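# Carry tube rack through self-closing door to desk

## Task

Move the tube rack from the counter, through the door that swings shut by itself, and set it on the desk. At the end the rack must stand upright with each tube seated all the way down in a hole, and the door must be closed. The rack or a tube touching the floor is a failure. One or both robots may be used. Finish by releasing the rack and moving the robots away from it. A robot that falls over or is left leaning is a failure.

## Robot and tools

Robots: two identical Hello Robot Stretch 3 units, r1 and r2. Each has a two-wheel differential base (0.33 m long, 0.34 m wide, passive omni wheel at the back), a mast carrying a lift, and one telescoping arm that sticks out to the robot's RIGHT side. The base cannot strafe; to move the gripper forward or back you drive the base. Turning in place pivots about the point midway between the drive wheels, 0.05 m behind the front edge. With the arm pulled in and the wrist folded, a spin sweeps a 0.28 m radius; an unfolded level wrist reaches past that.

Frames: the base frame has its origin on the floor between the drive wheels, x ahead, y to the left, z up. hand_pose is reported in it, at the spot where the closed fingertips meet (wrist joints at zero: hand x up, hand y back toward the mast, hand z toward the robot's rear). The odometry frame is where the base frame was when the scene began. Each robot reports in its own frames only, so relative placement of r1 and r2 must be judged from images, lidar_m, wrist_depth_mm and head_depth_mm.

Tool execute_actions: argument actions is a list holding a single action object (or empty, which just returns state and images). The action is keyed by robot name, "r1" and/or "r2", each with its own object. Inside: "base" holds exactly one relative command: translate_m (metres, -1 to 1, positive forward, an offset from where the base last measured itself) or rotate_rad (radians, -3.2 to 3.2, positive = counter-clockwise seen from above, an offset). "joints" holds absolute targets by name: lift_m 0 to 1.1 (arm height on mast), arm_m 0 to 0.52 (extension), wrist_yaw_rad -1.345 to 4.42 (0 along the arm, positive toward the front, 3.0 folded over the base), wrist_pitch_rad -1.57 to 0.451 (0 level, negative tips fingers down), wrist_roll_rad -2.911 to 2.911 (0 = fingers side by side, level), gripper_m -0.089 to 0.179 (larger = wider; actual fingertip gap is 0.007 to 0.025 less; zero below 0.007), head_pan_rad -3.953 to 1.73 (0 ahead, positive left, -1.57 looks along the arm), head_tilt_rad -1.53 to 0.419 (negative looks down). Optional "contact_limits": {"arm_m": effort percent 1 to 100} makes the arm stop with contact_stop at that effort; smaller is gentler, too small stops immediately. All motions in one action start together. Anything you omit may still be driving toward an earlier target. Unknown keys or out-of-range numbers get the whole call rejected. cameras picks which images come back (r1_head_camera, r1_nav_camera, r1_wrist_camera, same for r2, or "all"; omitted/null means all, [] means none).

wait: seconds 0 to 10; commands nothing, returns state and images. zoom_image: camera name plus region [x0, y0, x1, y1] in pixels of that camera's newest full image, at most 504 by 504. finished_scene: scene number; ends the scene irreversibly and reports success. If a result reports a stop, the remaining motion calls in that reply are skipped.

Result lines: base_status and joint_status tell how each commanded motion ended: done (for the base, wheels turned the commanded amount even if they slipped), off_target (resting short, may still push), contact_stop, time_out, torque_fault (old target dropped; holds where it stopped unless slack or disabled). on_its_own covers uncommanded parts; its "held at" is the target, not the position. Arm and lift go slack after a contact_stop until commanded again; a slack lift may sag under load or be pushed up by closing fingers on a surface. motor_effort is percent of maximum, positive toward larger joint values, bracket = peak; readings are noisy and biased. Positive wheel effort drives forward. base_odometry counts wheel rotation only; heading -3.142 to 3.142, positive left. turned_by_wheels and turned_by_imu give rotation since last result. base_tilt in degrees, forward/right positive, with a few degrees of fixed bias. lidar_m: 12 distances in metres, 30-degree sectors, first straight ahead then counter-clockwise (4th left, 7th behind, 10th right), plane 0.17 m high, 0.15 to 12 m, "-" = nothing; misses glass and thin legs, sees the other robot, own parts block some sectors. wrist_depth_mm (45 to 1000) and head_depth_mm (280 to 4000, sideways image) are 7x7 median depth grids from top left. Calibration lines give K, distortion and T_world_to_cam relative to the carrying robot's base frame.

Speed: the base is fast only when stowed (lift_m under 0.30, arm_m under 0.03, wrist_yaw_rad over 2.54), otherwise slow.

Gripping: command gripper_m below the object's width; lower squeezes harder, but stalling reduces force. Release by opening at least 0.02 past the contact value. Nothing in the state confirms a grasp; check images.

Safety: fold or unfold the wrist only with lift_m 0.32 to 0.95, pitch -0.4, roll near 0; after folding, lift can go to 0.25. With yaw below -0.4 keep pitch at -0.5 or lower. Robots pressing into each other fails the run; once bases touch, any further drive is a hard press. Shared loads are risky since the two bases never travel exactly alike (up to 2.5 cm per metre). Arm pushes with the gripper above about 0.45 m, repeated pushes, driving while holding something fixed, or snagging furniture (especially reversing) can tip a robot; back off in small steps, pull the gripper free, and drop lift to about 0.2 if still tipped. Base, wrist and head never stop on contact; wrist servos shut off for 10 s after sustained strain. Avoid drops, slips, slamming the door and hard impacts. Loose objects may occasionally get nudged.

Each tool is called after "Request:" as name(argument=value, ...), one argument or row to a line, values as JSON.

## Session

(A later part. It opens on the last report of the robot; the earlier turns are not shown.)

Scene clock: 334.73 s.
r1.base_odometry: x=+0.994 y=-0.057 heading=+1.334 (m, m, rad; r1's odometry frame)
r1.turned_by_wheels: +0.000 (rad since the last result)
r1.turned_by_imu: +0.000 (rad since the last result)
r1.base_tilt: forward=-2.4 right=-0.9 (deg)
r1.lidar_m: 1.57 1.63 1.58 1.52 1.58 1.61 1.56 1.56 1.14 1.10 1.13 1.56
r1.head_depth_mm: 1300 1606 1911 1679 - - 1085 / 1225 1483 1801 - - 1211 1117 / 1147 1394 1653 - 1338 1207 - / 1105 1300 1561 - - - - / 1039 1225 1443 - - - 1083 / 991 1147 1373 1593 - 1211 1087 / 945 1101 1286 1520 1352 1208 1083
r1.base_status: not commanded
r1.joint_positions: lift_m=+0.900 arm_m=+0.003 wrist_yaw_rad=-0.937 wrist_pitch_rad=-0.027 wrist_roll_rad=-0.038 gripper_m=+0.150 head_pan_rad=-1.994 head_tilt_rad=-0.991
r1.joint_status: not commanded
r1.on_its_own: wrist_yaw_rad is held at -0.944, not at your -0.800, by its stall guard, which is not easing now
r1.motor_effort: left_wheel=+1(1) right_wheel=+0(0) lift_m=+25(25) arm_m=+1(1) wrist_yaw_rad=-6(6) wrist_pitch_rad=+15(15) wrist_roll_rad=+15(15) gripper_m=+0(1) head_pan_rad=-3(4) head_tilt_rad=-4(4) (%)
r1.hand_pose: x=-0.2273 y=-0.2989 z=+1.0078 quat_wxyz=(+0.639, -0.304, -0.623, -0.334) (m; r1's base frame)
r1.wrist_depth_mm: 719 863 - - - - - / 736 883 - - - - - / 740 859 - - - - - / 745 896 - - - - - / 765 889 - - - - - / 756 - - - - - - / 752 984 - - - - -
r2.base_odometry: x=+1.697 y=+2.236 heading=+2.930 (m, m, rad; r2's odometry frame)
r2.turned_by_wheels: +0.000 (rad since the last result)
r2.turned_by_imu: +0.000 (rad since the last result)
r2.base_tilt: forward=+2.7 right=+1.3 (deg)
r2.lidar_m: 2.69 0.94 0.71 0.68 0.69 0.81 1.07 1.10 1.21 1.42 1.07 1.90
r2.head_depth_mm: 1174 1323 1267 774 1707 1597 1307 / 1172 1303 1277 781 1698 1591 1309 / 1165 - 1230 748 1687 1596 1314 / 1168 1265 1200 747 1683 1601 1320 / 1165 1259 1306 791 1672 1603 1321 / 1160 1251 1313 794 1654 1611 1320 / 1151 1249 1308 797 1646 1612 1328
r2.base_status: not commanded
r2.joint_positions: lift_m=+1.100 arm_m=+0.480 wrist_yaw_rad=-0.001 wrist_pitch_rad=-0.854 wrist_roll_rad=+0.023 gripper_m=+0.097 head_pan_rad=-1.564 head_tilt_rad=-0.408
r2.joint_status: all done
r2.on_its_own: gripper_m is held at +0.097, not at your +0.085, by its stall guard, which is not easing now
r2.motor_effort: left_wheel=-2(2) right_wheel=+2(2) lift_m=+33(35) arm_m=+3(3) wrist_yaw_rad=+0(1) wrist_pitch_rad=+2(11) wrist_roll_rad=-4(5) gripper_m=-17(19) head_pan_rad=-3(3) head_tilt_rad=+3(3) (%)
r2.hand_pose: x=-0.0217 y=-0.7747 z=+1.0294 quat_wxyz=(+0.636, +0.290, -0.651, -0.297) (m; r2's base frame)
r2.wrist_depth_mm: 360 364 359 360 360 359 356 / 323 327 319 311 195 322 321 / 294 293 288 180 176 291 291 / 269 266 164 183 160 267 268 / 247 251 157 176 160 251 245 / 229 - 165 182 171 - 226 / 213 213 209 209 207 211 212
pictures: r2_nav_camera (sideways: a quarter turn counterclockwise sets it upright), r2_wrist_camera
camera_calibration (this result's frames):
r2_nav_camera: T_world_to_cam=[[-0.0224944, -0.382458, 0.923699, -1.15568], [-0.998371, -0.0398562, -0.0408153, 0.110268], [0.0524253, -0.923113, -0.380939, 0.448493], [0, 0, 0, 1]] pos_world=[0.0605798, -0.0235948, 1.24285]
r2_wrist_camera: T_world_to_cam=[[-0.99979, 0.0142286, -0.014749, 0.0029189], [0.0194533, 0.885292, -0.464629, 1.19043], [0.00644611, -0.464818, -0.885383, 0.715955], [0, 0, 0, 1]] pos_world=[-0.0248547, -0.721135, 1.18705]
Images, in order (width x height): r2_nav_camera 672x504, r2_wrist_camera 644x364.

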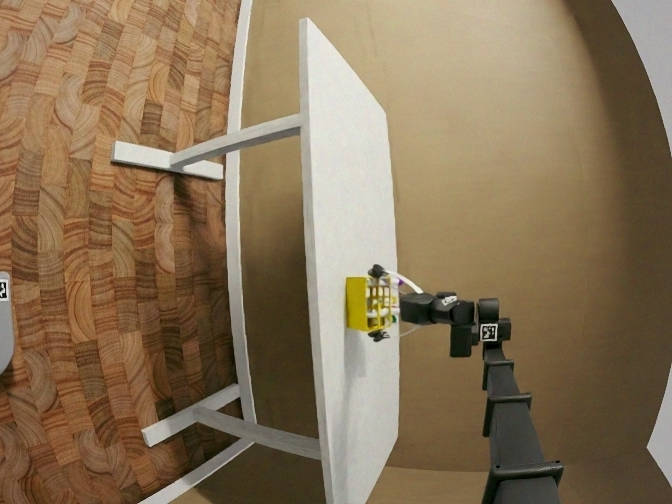

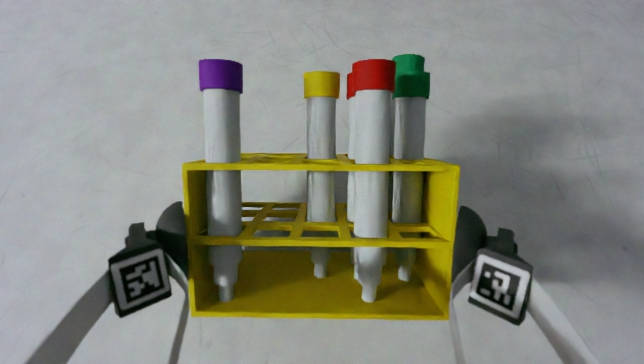

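Request:
execute_actions(
  actions=[
    {"r2":{"joints":{"wrist_pitch_rad":-0.45,"lift_m":1.01,"arm_m":0.4}}},
  ],
  cameras=["r2_wrist_camera"],
)

Request:
execute_actions(
  actions=[
    {"r2":{"joints":{"wrist_pitch_rad":-0.1,"lift_m":0.93}}},
  ],
  cameras=["r2_wrist_camera","r2_nav_camera"],
)

Scene clock: 347.07 s.
r1.base_odometry: x=+0.994 y=-0.057 heading=+1.334 (m, m, rad; r1's odometry frame)
r1.turned_by_wheels: +0.000 (rad since the last result)
r1.turned_by_imu: +0.002 (rad since the last result)
r1.base_tilt: forward=-2.4 right=-0.9 (deg)
r1.lidar_m: 1.57 1.64 1.58 1.52 1.58 1.61 1.55 1.57 1.15 1.10 1.13 1.56
r1.head_depth_mm: 1302 1609 1903 1684 - - 1081 / 1232 1492 1798 - - 1208 1116 / 1140 1386 1658 - 1353 1209 - / 1103 1296 1572 - - - - / 1052 1230 1443 - - - 1081 / 989 1150 1376 1594 - 1208 1086 / 946 1092 1291 1518 1352 1207 1087
r1.base_status: not commanded
r1.joint_positions: lift_m=+0.900 arm_m=+0.003 wrist_yaw_rad=-0.937 wrist_pitch_rad=-0.027 wrist_roll_rad=-0.038 gripper_m=+0.150 head_pan_rad=-1.994 head_tilt_rad=-0.991
r1.joint_status: not commanded
r1.on_its_own: wrist_yaw_rad is held at -0.944, not at your -0.800, by its stall guard, which is not easing now
r1.motor_effort: left_wheel=+1(1) right_wheel=+0(0) lift_m=+25(25) arm_m=+1(1) wrist_yaw_rad=-6(6) wrist_pitch_rad=+15(15) wrist_roll_rad=+15(15) gripper_m=+0(0) head_pan_rad=-4(4) head_tilt_rad=-4(4) (%)
r1.hand_pose: x=-0.2273 y=-0.2989 z=+1.0078 quat_wxyz=(+0.639, -0.304, -0.623, -0.334) (m; r1's base frame)
r1.wrist_depth_mm: 743 853 - - - - - / 736 868 - - - - - / 753 876 - - - - - / 746 900 - - - - - / 770 900 - - - - - / 745 - - - - - - / 748 973 - - - - -
r2.base_odometry: x=+1.697 y=+2.236 heading=+2.930 (m, m, rad; r2's odometry frame)
r2.turned_by_wheels: +0.000 (rad since the last result)
r2.turned_by_imu: +0.001 (rad since the last result)
r2.base_tilt: forward=+2.8 right=+1.2 (deg)
r2.lidar_m: 2.70 0.94 0.71 0.68 0.69 0.81 1.07 1.10 1.21 1.42 1.08 1.90
r2.head_depth_mm: 1188 1278 - 775 1718 1594 1315 / 1182 1263 1123 778 1706 1597 1306 / 1177 1261 - 744 1693 1605 1311 / 1171 1266 1299 747 1679 1605 1315 / 1164 1261 1307 791 1662 1604 1314 / 1159 1256 1313 794 1660 1613 1320 / 1150 1247 1312 797 1651 1627 1326
r2.base_status: not commanded
r2.joint_positions: lift_m=+1.027 arm_m=+0.400 wrist_yaw_rad=+0.000 wrist_pitch_rad=-0.467 wrist_roll_rad=+0.009 gripper_m=+0.097 head_pan_rad=-1.564 head_tilt_rad=-0.408
r2.joint_status: lift_m contact_stop (moved -0.073 of -0.090); the others done
r2.on_its_own: gripper_m is held at +0.097, not at your +0.085, by its stall guard, which is not easing now; lift_m is slack since a contact_stop, until your next command for it (your +1.010 is given up)
r2.motor_effort: left_wheel=-1(2) right_wheel=+0(2) lift_m=+28(29) arm_m=-3(3) wrist_yaw_rad=-1(0) wrist_pitch_rad=+8(40) wrist_roll_rad=+2(7) gripper_m=+0(17) head_pan_rad=-2(2) head_tilt_rad=+2(3) (%)
r2.hand_pose: x=-0.0215 y=-0.7632 z=+1.0288 quat_wxyz=(+0.685, +0.163, -0.691, -0.164) (m; r2's base frame)
r2.wrist_depth_mm: 689 698 707 706 735 726 736 / 503 506 512 517 515 519 534 / 382 386 354 195 192 395 400 / 311 312 202 199 210 320 320 / 261 262 210 227 228 266 266 / 225 227 225 228 220 229 229 / 196 197 198 198 199 200 201
pictures: r2_wrist_camera
camera_calibration (this result's frames):
r2_wrist_camera: T_world_to_cam=[[-0.999982, -0.000116214, -0.00601653, -0.0169489], [0.00452803, 0.643985, -0.765025, 1.30452], [0.00396346, -0.765038, -0.643973, 0.243215], [0, 0, 0, 1]] pos_world=[-0.0238195, -0.654022, 1.15451]
Images, in order (width x height): r2_wrist_camera 644x364.

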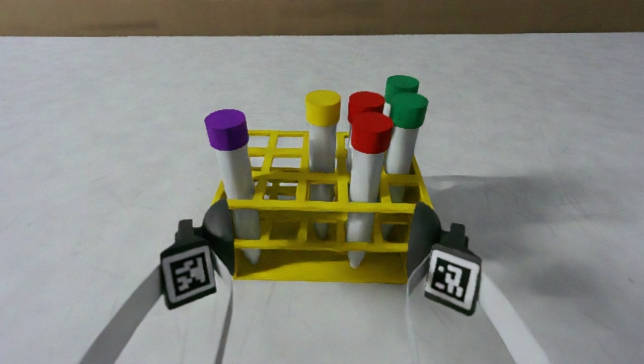

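not run: a stop came earlier in this reply.

Landed upright. Check the tubes.

Request:
execute_actions(
  actions=[
    {"r2":{"joints":{"wrist_pitch_rad":0.1,"lift_m":0.9,"arm_m":0.15}}},
  ],
  cameras=["r2_wrist_camera","r2_head_camera"],
)

Scene clock: 354.03 s.
r1.base_odometry: x=+0.994 y=-0.057 heading=+1.334 (m, m, rad; r1's odometry frame)
r1.turned_by_wheels: +0.000 (rad since the last result)
r1.turned_by_imu: +0.002 (rad since the last result)
r1.base_tilt: forward=-2.5 right=-1.1 (deg)
r1.lidar_m: 1.57 1.64 1.58 1.52 1.57 1.62 1.56 1.57 1.14 1.10 1.13 1.56
r1.head_depth_mm: 1307 1607 1911 1676 - - 1082 / 1238 1484 1818 - - 1212 1118 / 1137 1382 1663 - 1339 1206 - / 1099 1314 1568 - - - - / 1045 1221 1427 - - - 1082 / 992 1152 1365 1581 - 1213 1088 / 948 1093 1289 1513 1347 1210 1084
r1.base_status: not commanded
r1.joint_positions: lift_m=+0.900 arm_m=+0.003 wrist_yaw_rad=-0.937 wrist_pitch_rad=-0.027 wrist_roll_rad=-0.038 gripper_m=+0.150 head_pan_rad=-1.994 head_tilt_rad=-0.991
r1.joint_status: not commanded
r1.on_its_own: wrist_yaw_rad is held at -0.944, not at your -0.800, by its stall guard, which is not easing now
r1.motor_effort: left_wheel=+2(1) right_wheel=+0(1) lift_m=+25(25) arm_m=+1(1) wrist_yaw_rad=-6(6) wrist_pitch_rad=+15(15) wrist_roll_rad=+15(15) gripper_m=+0(0) head_pan_rad=-4(4) head_tilt_rad=-4(5) (%)
r1.hand_pose: x=-0.2273 y=-0.2989 z=+1.0078 quat_wxyz=(+0.639, -0.304, -0.623, -0.334) (m; r1's base frame)
r1.wrist_depth_mm: 722 848 - - - - - / 728 881 - - - - - / 730 888 - - - - - / 736 899 - - - - - / 744 892 - - - - - / 740 - - - - - - / 769 980 - - - - -
r2.base_odometry: x=+1.697 y=+2.236 heading=+2.930 (m, m, rad; r2's odometry frame)
r2.turned_by_wheels: +0.000 (rad since the last result)
r2.turned_by_imu: +0.001 (rad since the last result)
r2.base_tilt: forward=+2.9 right=+1.3 (deg)
r2.lidar_m: 2.69 0.94 0.72 0.68 0.69 0.82 1.07 1.10 1.21 1.42 1.08 1.91
r2.head_depth_mm: 1187 1283 1269 776 - - 1270 / 1187 1282 1276 782 - - 1272 / 1176 1273 1283 791 - - 1310 / 1167 1269 1301 790 1688 1596 1316 / 1166 1259 1307 791 1668 1614 1313 / 1162 1253 1312 794 1651 1603 1319 / 1154 1246 1312 799 1650 1617 1318
r2.base_status: not commanded
r2.joint_positions: lift_m=+0.900 arm_m=+0.150 wrist_yaw_rad=+0.000 wrist_pitch_rad=+0.080 wrist_roll_rad=+0.009 gripper_m=+0.097 head_pan_rad=-1.564 head_tilt_rad=-0.408
r2.joint_status: all done
r2.on_its_own: gripper_m is held at +0.097, not at your +0.085, by its stall guard, which is not easing now
r2.motor_effort: left_wheel=-1(1) right_wheel=+0(0) lift_m=+21(27) arm_m=-3(4) wrist_yaw_rad=-1(1) wrist_pitch_rad=+9(9) wrist_roll_rad=+2(2) gripper_m=-1(1) head_pan_rad=-3(2) head_tilt_rad=+2(3) (%)
r2.hand_pose: x=-0.0213 y=-0.5527 z=+1.0354 quat_wxyz=(+0.704, -0.028, -0.709, +0.028) (m; r2's base frame)
r2.wrist_depth_mm: 945 961 981 964 994 - - / 984 - - - - - - / - - - - - - - / 824 842 860 429 930 948 - / 407 416 419 422 433 445 456 / 276 284 279 283 267 290 291 / 245 - - - - - 718
pictures: r2_head_camera (sideways: a quarter turn clockwise sets it upright), r2_wrist_camera
camera_calibration (this result's frames):
r2_head_camera: T_world_to_cam=[[0.000181559, 0.423676, -0.905814, 1.20192], [0.999989, 0.00413815, 0.00213597, -0.00433286], [0.00465336, -0.905804, -0.42367, 0.506253], [0, 0, 0, 1]] pos_world=[0.00175882, -0.0506425, 1.30321]
r2_wrist_camera: T_world_to_cam=[[-0.99998, -0.00369274, -0.00514587, -0.0196423], [0.00452143, 0.152756, -0.988254, 1.1336], [0.00443543, -0.988257, -0.152736, -0.223422], [0, 0, 0, 1]] pos_world=[-0.0237764, -0.394035, 1.08606]
Images, in order (width x height): r2_head_camera 896x504, r2_wrist_camera 644x364.

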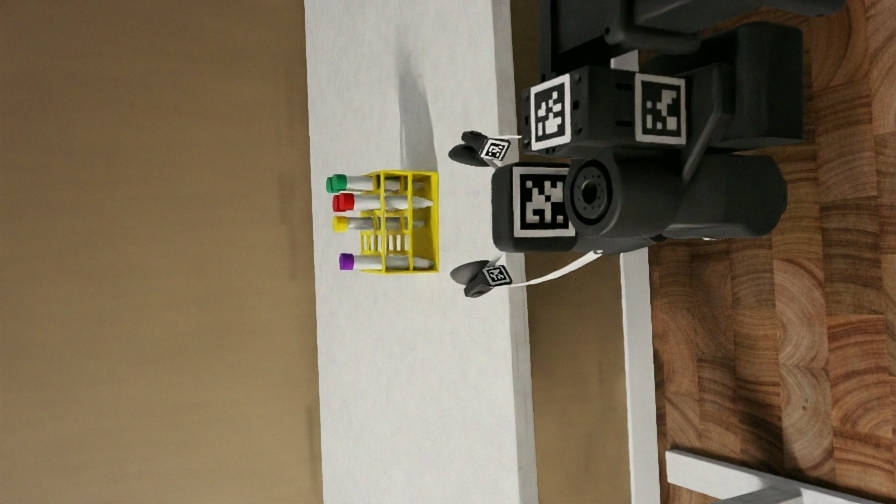

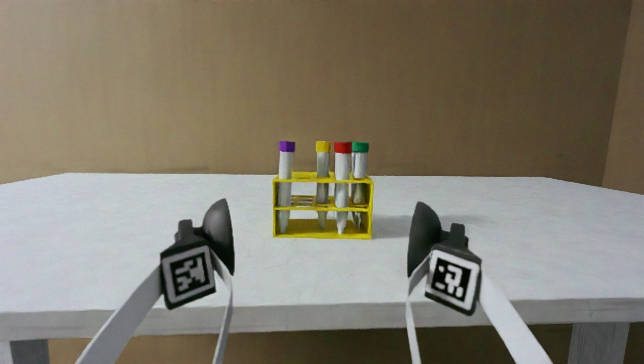

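Request:
finished_scene(
  scene=2,
)

The scene is finished: the task was done.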